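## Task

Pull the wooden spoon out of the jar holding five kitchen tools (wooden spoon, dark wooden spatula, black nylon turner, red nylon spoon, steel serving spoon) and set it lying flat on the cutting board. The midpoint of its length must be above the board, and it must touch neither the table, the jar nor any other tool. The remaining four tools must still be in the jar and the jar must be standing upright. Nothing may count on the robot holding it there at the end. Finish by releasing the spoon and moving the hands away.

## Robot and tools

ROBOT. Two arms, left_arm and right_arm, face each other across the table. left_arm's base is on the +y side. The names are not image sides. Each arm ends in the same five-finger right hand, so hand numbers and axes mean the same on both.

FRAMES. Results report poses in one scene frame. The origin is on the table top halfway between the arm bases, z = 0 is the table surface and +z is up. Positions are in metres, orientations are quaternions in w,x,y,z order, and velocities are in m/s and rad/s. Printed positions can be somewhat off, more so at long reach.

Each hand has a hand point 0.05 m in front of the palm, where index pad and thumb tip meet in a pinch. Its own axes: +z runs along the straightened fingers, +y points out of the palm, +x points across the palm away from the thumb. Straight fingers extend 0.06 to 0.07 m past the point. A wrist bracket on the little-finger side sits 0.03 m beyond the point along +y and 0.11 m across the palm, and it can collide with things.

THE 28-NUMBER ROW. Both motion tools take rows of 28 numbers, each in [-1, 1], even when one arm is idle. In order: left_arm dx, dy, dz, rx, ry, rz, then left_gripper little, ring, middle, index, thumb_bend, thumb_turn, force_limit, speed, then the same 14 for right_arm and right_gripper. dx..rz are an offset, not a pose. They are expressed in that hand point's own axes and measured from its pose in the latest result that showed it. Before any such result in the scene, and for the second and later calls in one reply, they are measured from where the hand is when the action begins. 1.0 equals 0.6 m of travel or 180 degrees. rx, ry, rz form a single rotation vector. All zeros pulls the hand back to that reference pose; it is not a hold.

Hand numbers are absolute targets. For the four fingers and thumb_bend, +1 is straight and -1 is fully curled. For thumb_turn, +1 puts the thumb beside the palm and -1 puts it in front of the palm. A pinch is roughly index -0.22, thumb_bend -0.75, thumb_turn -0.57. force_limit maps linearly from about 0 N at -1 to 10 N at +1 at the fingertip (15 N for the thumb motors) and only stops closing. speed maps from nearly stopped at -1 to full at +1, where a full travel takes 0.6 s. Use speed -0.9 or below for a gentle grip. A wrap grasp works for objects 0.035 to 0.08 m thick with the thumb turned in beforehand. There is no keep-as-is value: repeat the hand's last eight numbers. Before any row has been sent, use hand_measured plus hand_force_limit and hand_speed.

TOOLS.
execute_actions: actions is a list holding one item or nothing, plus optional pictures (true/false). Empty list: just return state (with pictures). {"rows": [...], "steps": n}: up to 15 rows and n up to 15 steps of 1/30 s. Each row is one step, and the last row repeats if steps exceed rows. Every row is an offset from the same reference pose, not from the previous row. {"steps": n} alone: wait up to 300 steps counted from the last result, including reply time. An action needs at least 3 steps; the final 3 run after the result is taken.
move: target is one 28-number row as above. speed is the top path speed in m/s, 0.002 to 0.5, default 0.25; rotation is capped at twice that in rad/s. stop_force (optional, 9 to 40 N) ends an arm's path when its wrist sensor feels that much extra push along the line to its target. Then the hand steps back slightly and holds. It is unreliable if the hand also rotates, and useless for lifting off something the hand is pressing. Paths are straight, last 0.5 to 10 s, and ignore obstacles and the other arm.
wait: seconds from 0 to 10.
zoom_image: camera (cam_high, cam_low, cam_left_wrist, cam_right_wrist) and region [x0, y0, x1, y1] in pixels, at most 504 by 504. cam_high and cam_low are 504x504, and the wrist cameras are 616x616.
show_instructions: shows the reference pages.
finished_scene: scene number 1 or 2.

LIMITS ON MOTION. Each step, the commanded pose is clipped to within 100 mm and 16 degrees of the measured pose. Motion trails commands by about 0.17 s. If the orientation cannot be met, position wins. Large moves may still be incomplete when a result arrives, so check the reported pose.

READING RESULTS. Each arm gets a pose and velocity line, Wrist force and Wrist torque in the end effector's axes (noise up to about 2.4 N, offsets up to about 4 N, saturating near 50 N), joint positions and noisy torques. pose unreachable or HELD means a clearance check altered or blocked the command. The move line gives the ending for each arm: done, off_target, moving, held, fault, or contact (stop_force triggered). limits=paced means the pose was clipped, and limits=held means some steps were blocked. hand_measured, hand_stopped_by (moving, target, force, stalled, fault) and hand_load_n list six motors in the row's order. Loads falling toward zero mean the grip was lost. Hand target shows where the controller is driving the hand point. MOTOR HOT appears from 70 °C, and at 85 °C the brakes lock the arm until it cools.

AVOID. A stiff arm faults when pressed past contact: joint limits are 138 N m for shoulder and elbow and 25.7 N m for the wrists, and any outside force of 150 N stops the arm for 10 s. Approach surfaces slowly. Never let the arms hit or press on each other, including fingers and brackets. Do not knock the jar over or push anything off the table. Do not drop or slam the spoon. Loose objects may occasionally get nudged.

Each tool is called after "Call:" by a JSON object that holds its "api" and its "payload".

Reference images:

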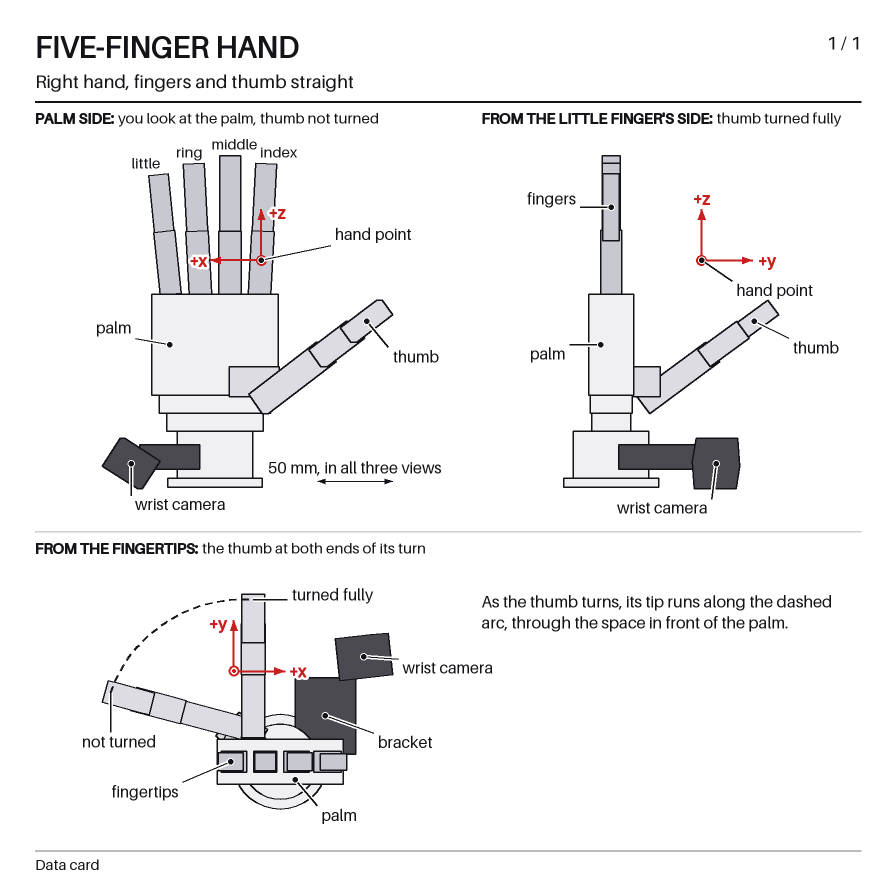

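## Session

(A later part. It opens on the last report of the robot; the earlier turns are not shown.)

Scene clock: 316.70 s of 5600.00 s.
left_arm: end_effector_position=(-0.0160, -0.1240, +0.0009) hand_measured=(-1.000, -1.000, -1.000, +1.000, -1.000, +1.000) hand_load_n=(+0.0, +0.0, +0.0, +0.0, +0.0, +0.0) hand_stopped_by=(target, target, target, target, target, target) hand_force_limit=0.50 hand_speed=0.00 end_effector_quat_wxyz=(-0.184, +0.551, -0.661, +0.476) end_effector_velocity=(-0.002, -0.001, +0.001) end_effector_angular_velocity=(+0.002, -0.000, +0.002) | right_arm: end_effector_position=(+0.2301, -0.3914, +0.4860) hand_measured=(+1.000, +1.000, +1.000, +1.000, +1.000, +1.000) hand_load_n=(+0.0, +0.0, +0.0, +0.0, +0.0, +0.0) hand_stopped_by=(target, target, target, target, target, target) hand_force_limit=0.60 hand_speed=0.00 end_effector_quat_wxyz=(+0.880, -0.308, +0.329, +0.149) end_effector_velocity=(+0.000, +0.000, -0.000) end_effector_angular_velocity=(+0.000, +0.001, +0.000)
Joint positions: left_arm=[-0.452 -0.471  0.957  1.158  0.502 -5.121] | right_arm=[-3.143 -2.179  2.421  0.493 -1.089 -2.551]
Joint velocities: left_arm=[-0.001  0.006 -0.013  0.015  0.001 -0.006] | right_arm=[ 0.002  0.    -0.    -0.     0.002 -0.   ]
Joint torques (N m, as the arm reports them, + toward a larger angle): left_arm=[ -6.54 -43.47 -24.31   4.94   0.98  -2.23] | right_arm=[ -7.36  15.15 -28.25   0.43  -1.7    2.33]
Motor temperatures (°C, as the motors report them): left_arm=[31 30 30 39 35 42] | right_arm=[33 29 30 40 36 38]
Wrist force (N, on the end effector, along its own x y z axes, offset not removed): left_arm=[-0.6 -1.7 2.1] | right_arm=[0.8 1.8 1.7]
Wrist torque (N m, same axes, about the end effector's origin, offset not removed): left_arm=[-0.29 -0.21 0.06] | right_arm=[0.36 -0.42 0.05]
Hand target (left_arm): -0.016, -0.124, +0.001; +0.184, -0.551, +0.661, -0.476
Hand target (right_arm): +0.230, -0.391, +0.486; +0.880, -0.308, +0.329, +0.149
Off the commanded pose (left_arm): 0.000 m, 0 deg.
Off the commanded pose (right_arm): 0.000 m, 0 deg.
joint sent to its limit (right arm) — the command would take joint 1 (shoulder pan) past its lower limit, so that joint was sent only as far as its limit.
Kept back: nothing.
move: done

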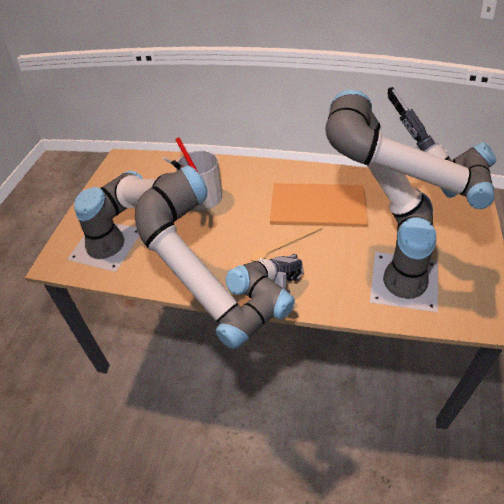

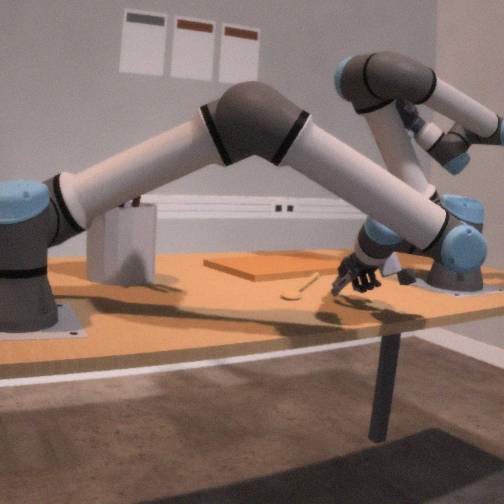

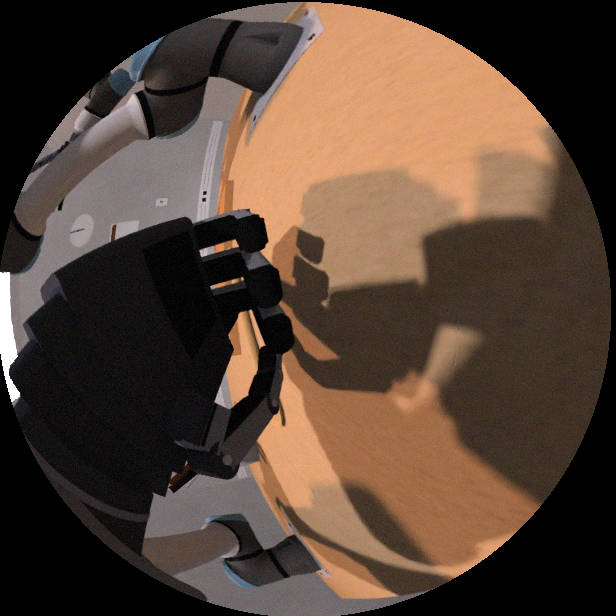

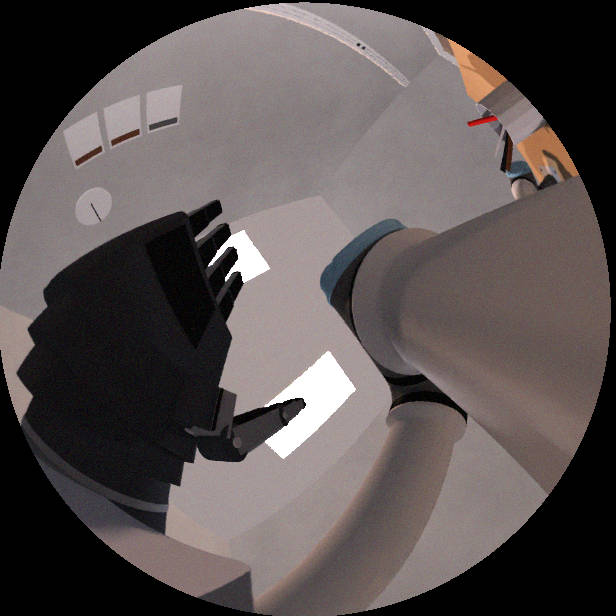

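Call:
{"api": "move", "payload": {"target": [0.014,-0.041,-0.025,0,0,0,-1,-1,-1,1,-1,1,0.5,0, 0,0,0,0,0,0,1,1,1,1,1,1,0.6,0], "speed": 0.1}}

Call:
{"api": "move", "payload": {"target": [-0.122,-0.08,0.067,0,0,0,-1,-1,-1,1,-1,1,0.5,0, 0,0,0,0,0,0,1,1,1,1,1,1,0.6,0], "speed": 0.1}}

Call:
{"api": "move", "payload": {"target": [-0.019,0.055,0.033,0,0,0,-1,-1,-1,1,-1,1,0.5,0, 0,0,0,0,0,0,1,1,1,1,1,1,0.6,0], "speed": 0.012, "stop_force": 9}}

Call:
{"api": "move", "payload": {"target": [0.107,0.056,-0.058,0,0,0,-1,-1,-1,1,-1,1,0.5,0, 0,0,0,0,0,0,1,1,1,1,1,1,0.6,0], "speed": 0.04}}

Scene clock: 317.90 s of 5600.00 s.
left_arm: end_effector_position=(-0.0166, -0.1237, +0.0305) hand_measured=(-1.000, -1.000, -1.000, +1.000, -1.000, +1.000) hand_load_n=(+0.0, +0.0, +0.0, +0.0, +0.0, +0.0) hand_stopped_by=(target, target, target, target, target, target) hand_force_limit=0.50 hand_speed=0.00 end_effector_quat_wxyz=(-0.184, +0.551, -0.661, +0.476) end_effector_velocity=(+0.000, -0.000, +0.003) end_effector_angular_velocity=(-0.001, +0.001, +0.001) | right_arm: end_effector_position=(+0.2301, -0.3914, +0.4860) hand_measured=(+1.000, +1.000, +1.000, +1.000, +1.000, +1.000) hand_load_n=(+0.0, +0.0, +0.0, +0.0, +0.0, +0.0) hand_stopped_by=(target, target, target, target, target, target) hand_force_limit=0.60 hand_speed=0.00 end_effector_quat_wxyz=(+0.880, -0.308, +0.329, +0.149) end_effector_velocity=(-0.000, -0.000, -0.000) end_effector_angular_velocity=(-0.000, -0.001, -0.000)
Joint positions: left_arm=[-0.453 -0.51   0.952  1.203  0.502 -5.123] | right_arm=[-3.143 -2.179  2.421  0.493 -1.089 -2.551]
Joint velocities: left_arm=[ 0.001 -0.004 -0.001  0.004 -0.    -0.001] | right_arm=[-0.     0.     0.    -0.    -0.001 -0.001]
Joint torques (N m, as the arm reports them, + toward a larger angle): left_arm=[ -7.16 -74.   -25.85   4.7    0.97  -2.38] | right_arm=[ -7.07  14.51 -26.79   0.59  -1.92   2.33]
Motor temperatures (°C, as the motors report them): left_arm=[31 30 30 39 35 42] | right_arm=[33 29 30 40 36 38]
Wrist force (N, on the end effector, along its own x y z axes, offset not removed): left_arm=[0.2 -0.5 0.7] | right_arm=[1.0 2.6 2.6]
Wrist torque (N m, same axes, about the end effector's origin, offset not removed): left_arm=[-0.07 -0.24 0.08] | right_arm=[0.30 -0.45 0.14]
Hand target (left_arm): -0.017, -0.124, +0.031; +0.184, -0.551, +0.661, -0.476
Hand target (right_arm): +0.230, -0.391, +0.486; +0.880, -0.308, +0.329, +0.149
Off the commanded pose (left_arm): 0.000 m, 0 deg.
Off the commanded pose (right_arm): 0.000 m, 0 deg.
Kept back: nothing.
move: done

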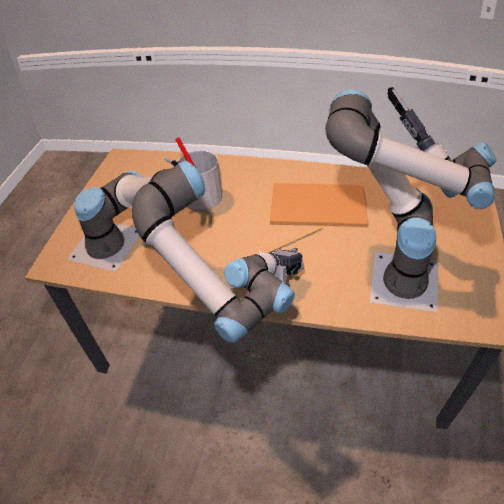

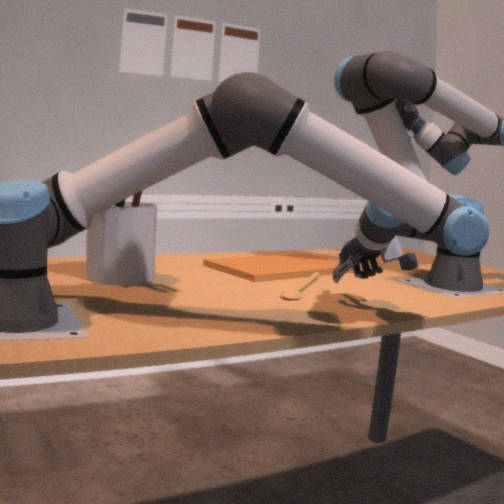

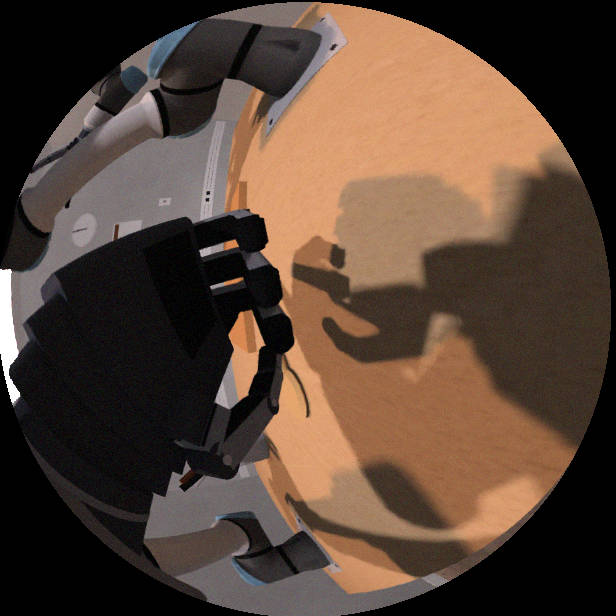

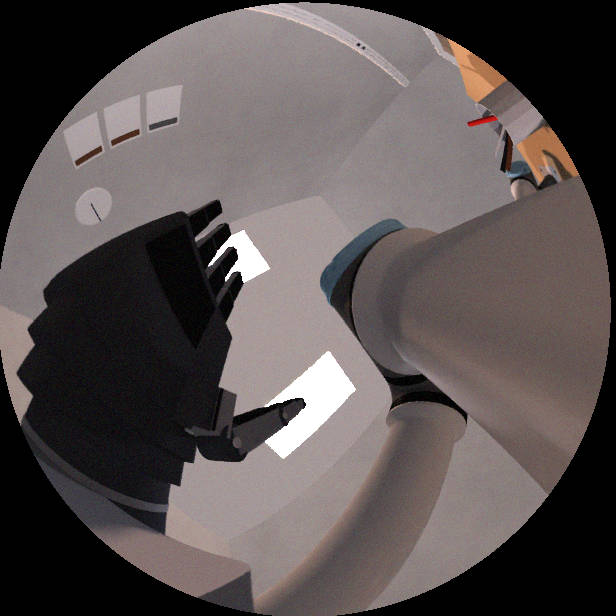

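Scene clock: 319.43 s of 5600.00 s.
left_arm: end_effector_position=(+0.0643, -0.0720, +0.0306) hand_measured=(-1.000, -1.000, -1.000, +1.000, -1.000, +1.000) hand_load_n=(+0.0, +0.0, +0.0, +0.0, +0.0, +0.0) hand_stopped_by=(target, target, target, target, target, target) hand_force_limit=0.50 hand_speed=0.00 end_effector_quat_wxyz=(-0.185, +0.551, -0.660, +0.476) end_effector_velocity=(+0.003, +0.001, +0.000) end_effector_angular_velocity=(-0.000, +0.001, -0.002) | right_arm: end_effector_position=(+0.2301, -0.3914, +0.4860) hand_measured=(+1.000, +1.000, +1.000, +1.000, +1.000, +1.000) hand_load_n=(+0.0, +0.0, +0.0, +0.0, +0.0, +0.0) hand_stopped_by=(target, target, target, target, target, target) hand_force_limit=0.60 hand_speed=0.00 end_effector_quat_wxyz=(+0.880, -0.308, +0.329, +0.149) end_effector_velocity=(-0.000, +0.000, -0.000) end_effector_angular_velocity=(-0.001, -0.001, +0.000)
Joint positions: left_arm=[-0.376 -0.696  1.289  0.913  0.501 -4.963] | right_arm=[-3.143 -2.179  2.421  0.493 -1.089 -2.551]
Joint velocities: left_arm=[ 0.004 -0.008  0.011 -0.016  0.001  0.014] | right_arm=[ 0.    -0.     0.    -0.    -0.001 -0.001]
Joint torques (N m, as the arm reports them, + toward a larger angle): left_arm=[  7.75 -65.21  -8.83  -0.66   1.24   2.32] | right_arm=[ -7.05  14.32 -26.71   0.59  -1.64   2.44]
Motor temperatures (°C, as the motors report them): left_arm=[31 30 30 39 35 42] | right_arm=[33 29 30 40 36 38]
Wrist force (N, on the end effector, along its own x y z axes, offset not removed): left_arm=[0.5 -0.8 1.1] | right_arm=[0.9 1.6 2.1]
Wrist torque (N m, same axes, about the end effector's origin, offset not removed): left_arm=[-0.16 -0.38 0.14] | right_arm=[0.25 -0.34 0.01]
Hand target (left_arm): +0.065, -0.072, +0.031; +0.184, -0.551, +0.661, -0.476
Hand target (right_arm): +0.230, -0.391, +0.486; +0.880, -0.308, +0.329, +0.149
Off the commanded pose (left_arm): 0.000 m, 0 deg.
Off the commanded pose (right_arm): 0.000 m, 0 deg.
Kept back: nothing.
move: done

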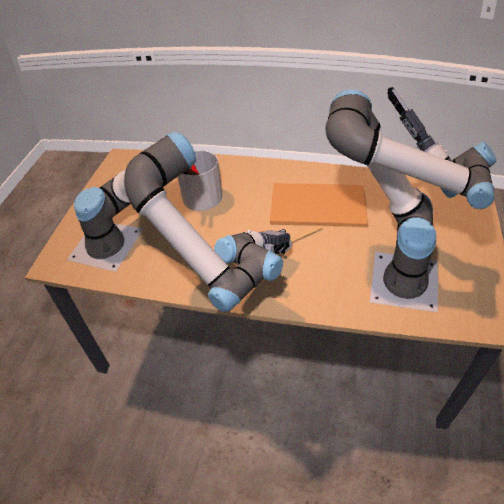

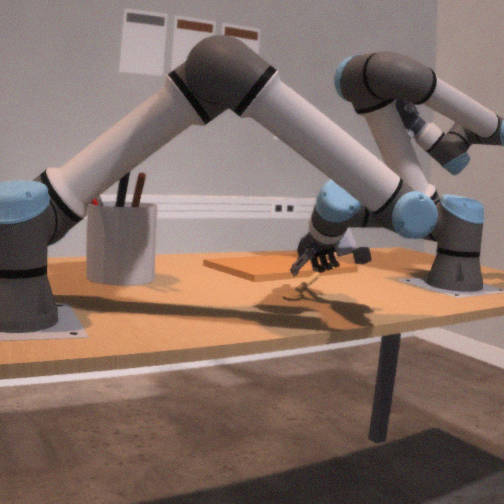

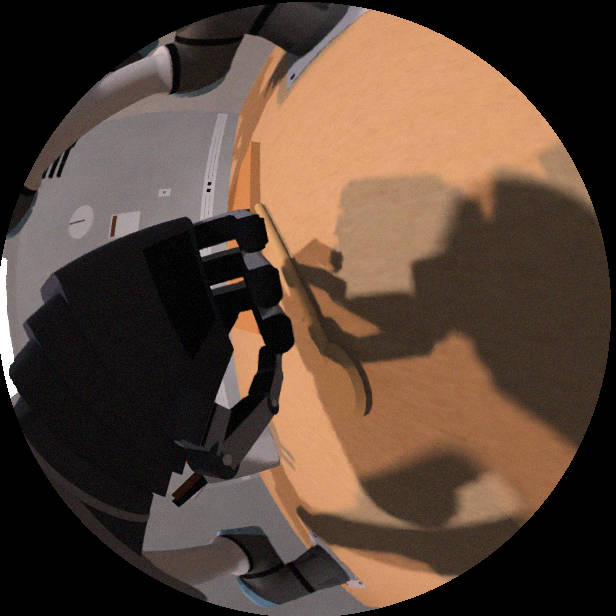

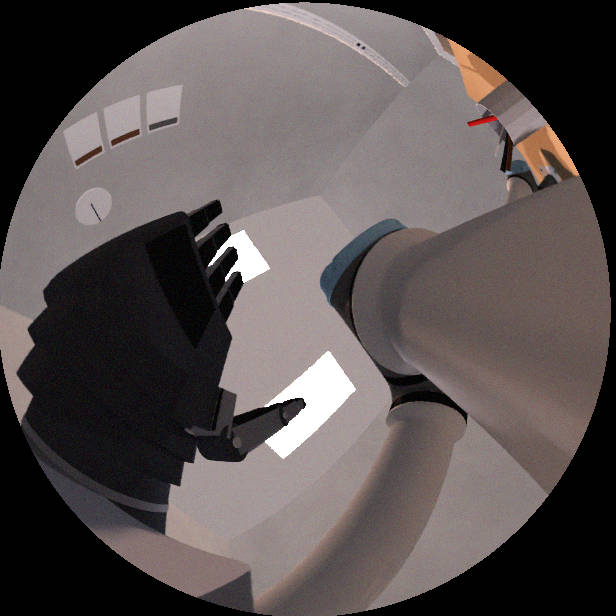

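Scene clock: 322.33 s of 5600.00 s.
left_arm: end_effector_position=(+0.0648, -0.0721, +0.0006) hand_measured=(-1.000, -1.000, -1.000, +1.000, -1.002, +1.000) hand_load_n=(+0.0, +0.0, +0.0, +0.0, -2.0, +0.5) hand_stopped_by=(target, target, target, target, target, target) hand_force_limit=0.50 hand_speed=0.00 end_effector_quat_wxyz=(-0.185, +0.551, -0.660, +0.476) end_effector_velocity=(-0.000, +0.000, +0.005) end_effector_angular_velocity=(+0.002, -0.000, -0.001) | right_arm: end_effector_position=(+0.2301, -0.3914, +0.4860) hand_measured=(+1.000, +1.000, +1.000, +1.000, +1.000, +1.000) hand_load_n=(+0.0, +0.0, +0.0, +0.0, +0.0, +0.0) hand_stopped_by=(target, target, target, target, target, target) hand_force_limit=0.60 hand_speed=0.00 end_effector_quat_wxyz=(+0.880, -0.308, +0.329, +0.149) end_effector_velocity=(+0.000, +0.000, -0.000) end_effector_angular_velocity=(-0.001, +0.001, -0.001)
Joint positions: left_arm=[-0.375 -0.654  1.297  0.861  0.501 -4.962] | right_arm=[-3.143 -2.179  2.421  0.493 -1.089 -2.551]
Joint velocities: left_arm=[-0.    -0.008 -0.     0.009  0.     0.001] | right_arm=[ 0.    -0.001  0.    -0.     0.002 -0.001]
Joint torques (N m, as the arm reports them, + toward a larger angle): left_arm=[  5.02 -60.25 -19.41   2.37   0.16   0.71] | right_arm=[ -6.95  14.51 -27.87   0.72  -1.87   2.36]
Motor temperatures (°C, as the motors report them): left_arm=[31 30 30 39 35 42] | right_arm=[33 29 30 40 36 38]
Wrist force (N, on the end effector, along its own x y z axes, offset not removed): left_arm=[-0.7 -12.3 -7.5] | right_arm=[1.8 1.4 2.8]
Wrist torque (N m, same axes, about the end effector's origin, offset not removed): left_arm=[0.13 -0.44 0.31] | right_arm=[0.16 -0.50 0.13]
Hand target (left_arm): +0.065, -0.072, +0.001; +0.185, -0.551, +0.660, -0.476
Hand target (right_arm): +0.230, -0.391, +0.486; +0.880, -0.308, +0.329, +0.149
Off the commanded pose (left_arm): 0.010 m, 0 deg.
Off the commanded pose (right_arm): 0.000 m, 0 deg.
joint sent to its limit (right arm) — the command would take joint 1 (shoulder pan) past its lower limit, so that joint was sent only as far as its limit.
Kept back: nothing.
move: contact (left_arm)

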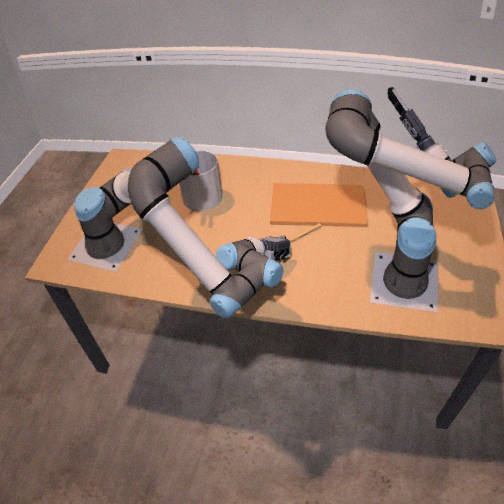

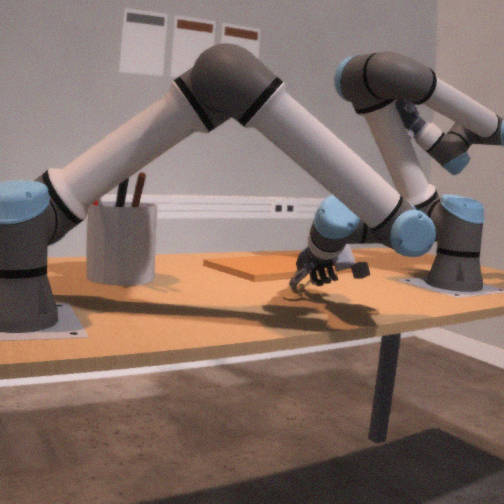

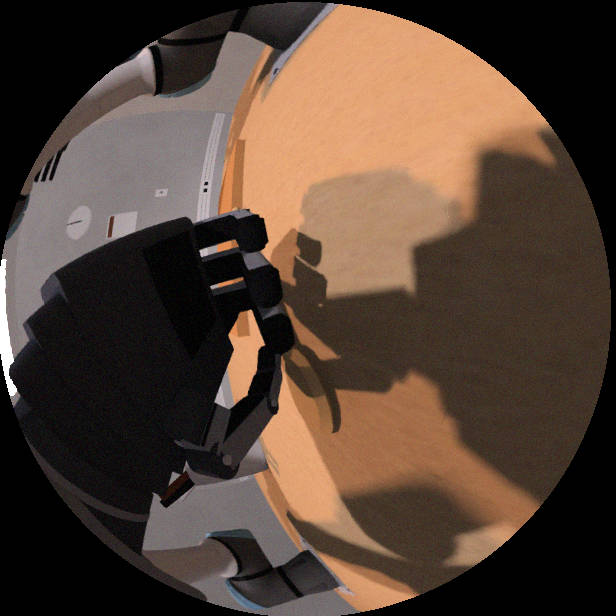

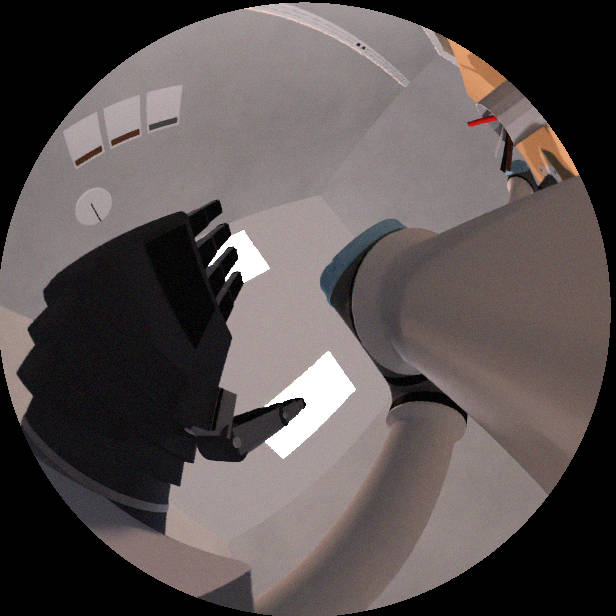

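Scene clock: 324.77 s of 5600.00 s.
left_arm: end_effector_position=(-0.0010, -0.1171, +0.0073) hand_measured=(-1.000, -1.000, -1.000, +1.000, -1.000, +1.000) hand_load_n=(+0.0, +0.0, +0.0, +0.0, +0.0, +0.0) hand_stopped_by=(target, target, target, target, target, target) hand_force_limit=0.50 hand_speed=0.00 end_effector_quat_wxyz=(-0.184, +0.551, -0.661, +0.476) end_effector_velocity=(-0.003, -0.002, +0.000) end_effector_angular_velocity=(+0.001, -0.002, -0.000) | right_arm: end_effector_position=(+0.2301, -0.3914, +0.4860) hand_measured=(+1.000, +1.000, +1.000, +1.000, +1.000, +1.000) hand_load_n=(+0.0, +0.0, +0.0, +0.0, +0.0, +0.0) hand_stopped_by=(target, target, target, target, target, target) hand_force_limit=0.60 hand_speed=0.00 end_effector_quat_wxyz=(+0.880, -0.308, +0.329, +0.149) end_effector_velocity=(-0.000, +0.000, +0.000) end_effector_angular_velocity=(+0.001, -0.000, +0.001)
Joint positions: left_arm=[-0.437 -0.512  1.015  1.113  0.501 -5.09 ] | right_arm=[-3.143 -2.179  2.421  0.493 -1.089 -2.551]
Joint velocities: left_arm=[-0.003  0.007 -0.013  0.013 -0.001 -0.005] | right_arm=[ 0.001  0.001 -0.     0.    -0.     0.   ]
Joint torques (N m, as the arm reports them, + toward a larger angle): left_arm=[ -7.55 -44.1  -23.93   4.7    0.96  -2.19] | right_arm=[ -7.95  14.38 -26.14   0.48  -1.64   2.22]
Motor temperatures (°C, as the motors report them): left_arm=[31 30 30 39 35 42] | right_arm=[33 29 30 40 36 38]
Wrist force (N, on the end effector, along its own x y z axes, offset not removed): left_arm=[0.8 -0.8 2.2] | right_arm=[2.1 2.7 1.2]
Wrist torque (N m, same axes, about the end effector's origin, offset not removed): left_arm=[-0.20 -0.44 0.11] | right_arm=[0.55 -0.51 0.13]
Hand target (left_arm): -0.001, -0.117, +0.007; +0.185, -0.551, +0.660, -0.476
Hand target (right_arm): +0.230, -0.391, +0.486; +0.880, -0.308, +0.329, +0.149
Off the commanded pose (left_arm): 0.000 m, 0 deg.
Off the commanded pose (right_arm): 0.000 m, 0 deg.
Kept back: nothing.
move: done

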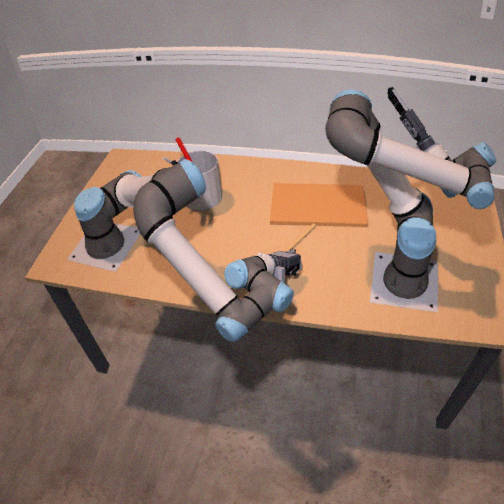

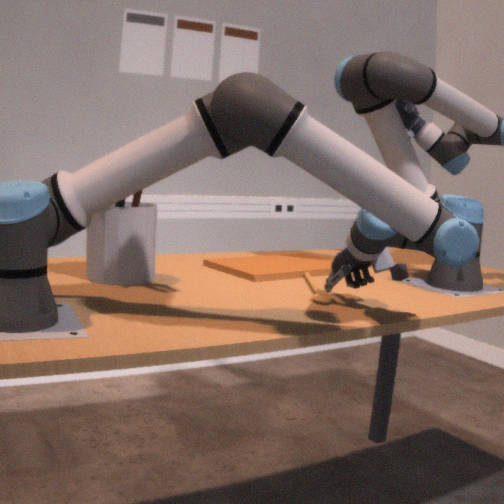

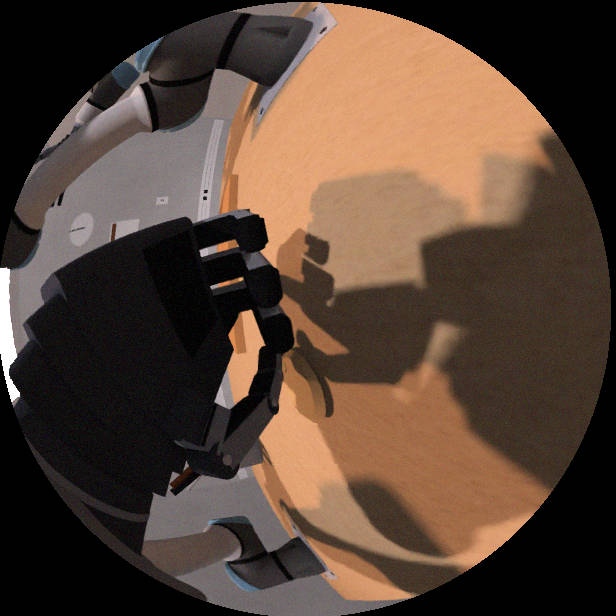

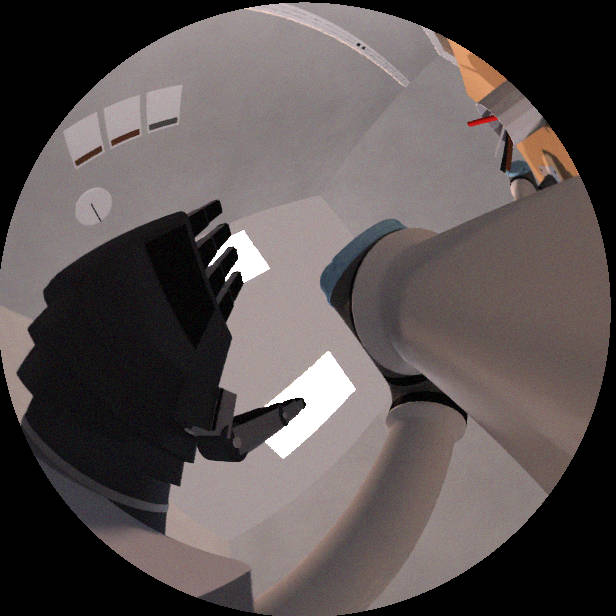

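Call:
{"api": "move", "payload": {"target": [-0.15,-0.11,-0.13,0,0,0,-1,-1,-1,1,-1,1,0.5,0, 0,0,0,0,0,0,1,1,1,1,1,1,0.6,0], "speed": 0.12}}

Call:
{"api": "zoom_image", "payload": {"camera": "cam_high", "region": [220,180,380,300]}}

Call:
{"api": "zoom_image", "payload": {"camera": "cam_low", "region": [200,240,400,330]}}

Scene clock: 326.73 s of 5600.00 s.
left_arm: end_effector_position=(+0.0047, +0.0009, +0.0741) hand_measured=(-1.000, -1.000, -1.000, +1.000, -1.000, +1.000) hand_load_n=(+0.0, +0.0, +0.0, +0.0, +0.0, +0.0) hand_stopped_by=(target, target, target, target, target, target) hand_force_limit=0.50 hand_speed=0.00 end_effector_quat_wxyz=(-0.184, +0.551, -0.661, +0.476) end_effector_velocity=(+0.000, +0.002, +0.001) end_effector_angular_velocity=(-0.003, +0.002, +0.003) | right_arm: end_effector_position=(+0.2301, -0.3914, +0.4860) hand_measured=(+1.000, +1.000, +1.000, +1.000, +1.000, +1.000) hand_load_n=(+0.0, +0.0, +0.0, +0.0, +0.0, +0.0) hand_stopped_by=(target, target, target, target, target, target) hand_force_limit=0.60 hand_speed=0.00 end_effector_quat_wxyz=(+0.880, -0.308, +0.329, +0.149) end_effector_velocity=(-0.000, -0.000, +0.000) end_effector_angular_velocity=(+0.001, +0.001, +0.001)
Joint positions: left_arm=[-0.546 -0.823  1.498  1.135  0.516 -5.31 ] | right_arm=[-3.143 -2.179  2.421  0.493 -1.089 -2.551]
Joint velocities: left_arm=[-0.003 -0.006  0.009  0.003  0.001 -0.011] | right_arm=[-0.001 -0.    -0.    -0.    -0.001  0.002]
Joint torques (N m, as the arm reports them, + toward a larger angle): left_arm=[ -8.22 -58.69  -8.73   4.87   0.92  -2.39] | right_arm=[ -7.2   14.11 -28.17   0.48  -1.75   2.44]
Motor temperatures (°C, as the motors report them): left_arm=[31 30 30 39 35 42] | right_arm=[33 29 30 40 36 38]
Wrist force (N, on the end effector, along its own x y z axes, offset not removed): left_arm=[-0.8 0.4 1.0] | right_arm=[2.1 1.5 3.1]
Wrist torque (N m, same axes, about the end effector's origin, offset not removed): left_arm=[0.05 -0.09 0.07] | right_arm=[0.23 -0.53 0.16]
Hand target (left_arm): +0.005, +0.001, +0.074; +0.184, -0.551, +0.661, -0.476
Hand target (right_arm): +0.230, -0.391, +0.486; +0.880, -0.308, +0.329, +0.149
Off the commanded pose (left_arm): 0.000 m, 0 deg.
Off the commanded pose (right_arm): 0.000 m, 0 deg.
joint sent to its limit (right arm) — the command would take joint 1 (shoulder pan) past its lower limit, so that joint was sent only as far as its limit.
Kept back: nothing.
move: done

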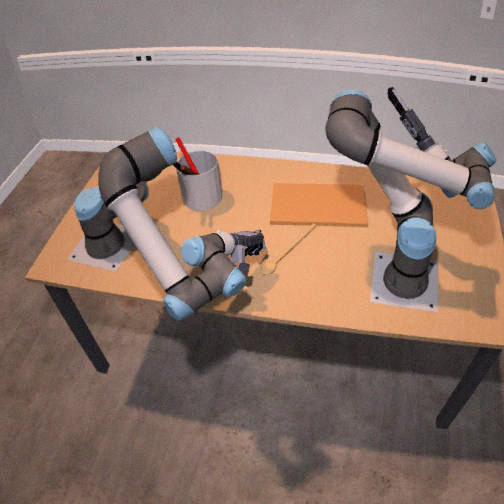

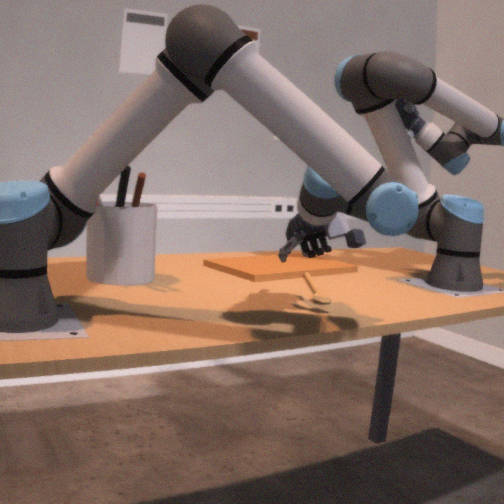

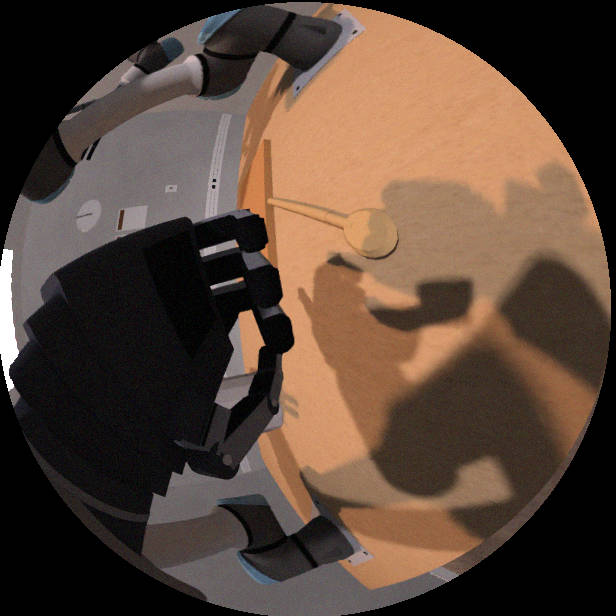

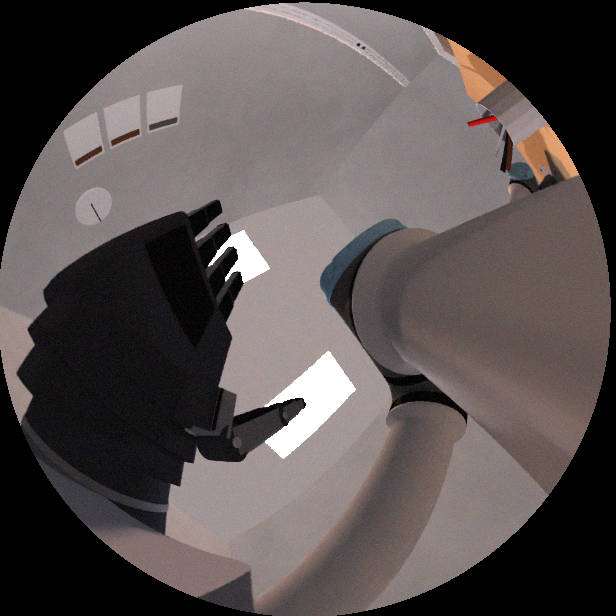

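Region (220, 180, 380, 300) of cam_high's 504x504 image, scaled by 3.150, with more detail than that image has; it fills the top 378 rows of this view, and the rest is white.

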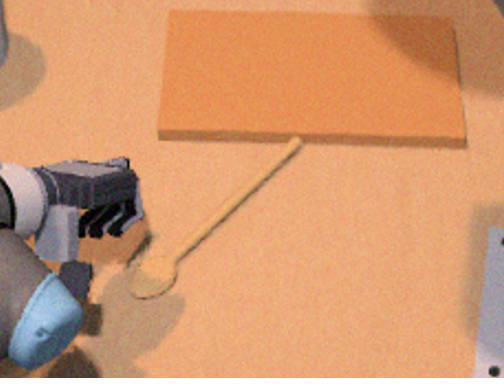

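Region (200, 240, 400, 330) of cam_low's 504x504 image, scaled by 2.520, with more detail than that image has; it fills the top 227 rows of this view, and the rest is white.

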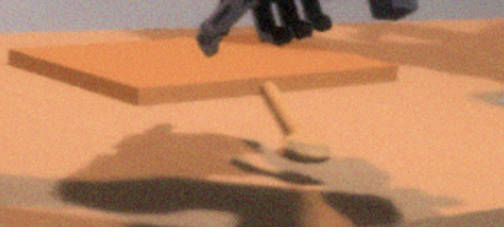

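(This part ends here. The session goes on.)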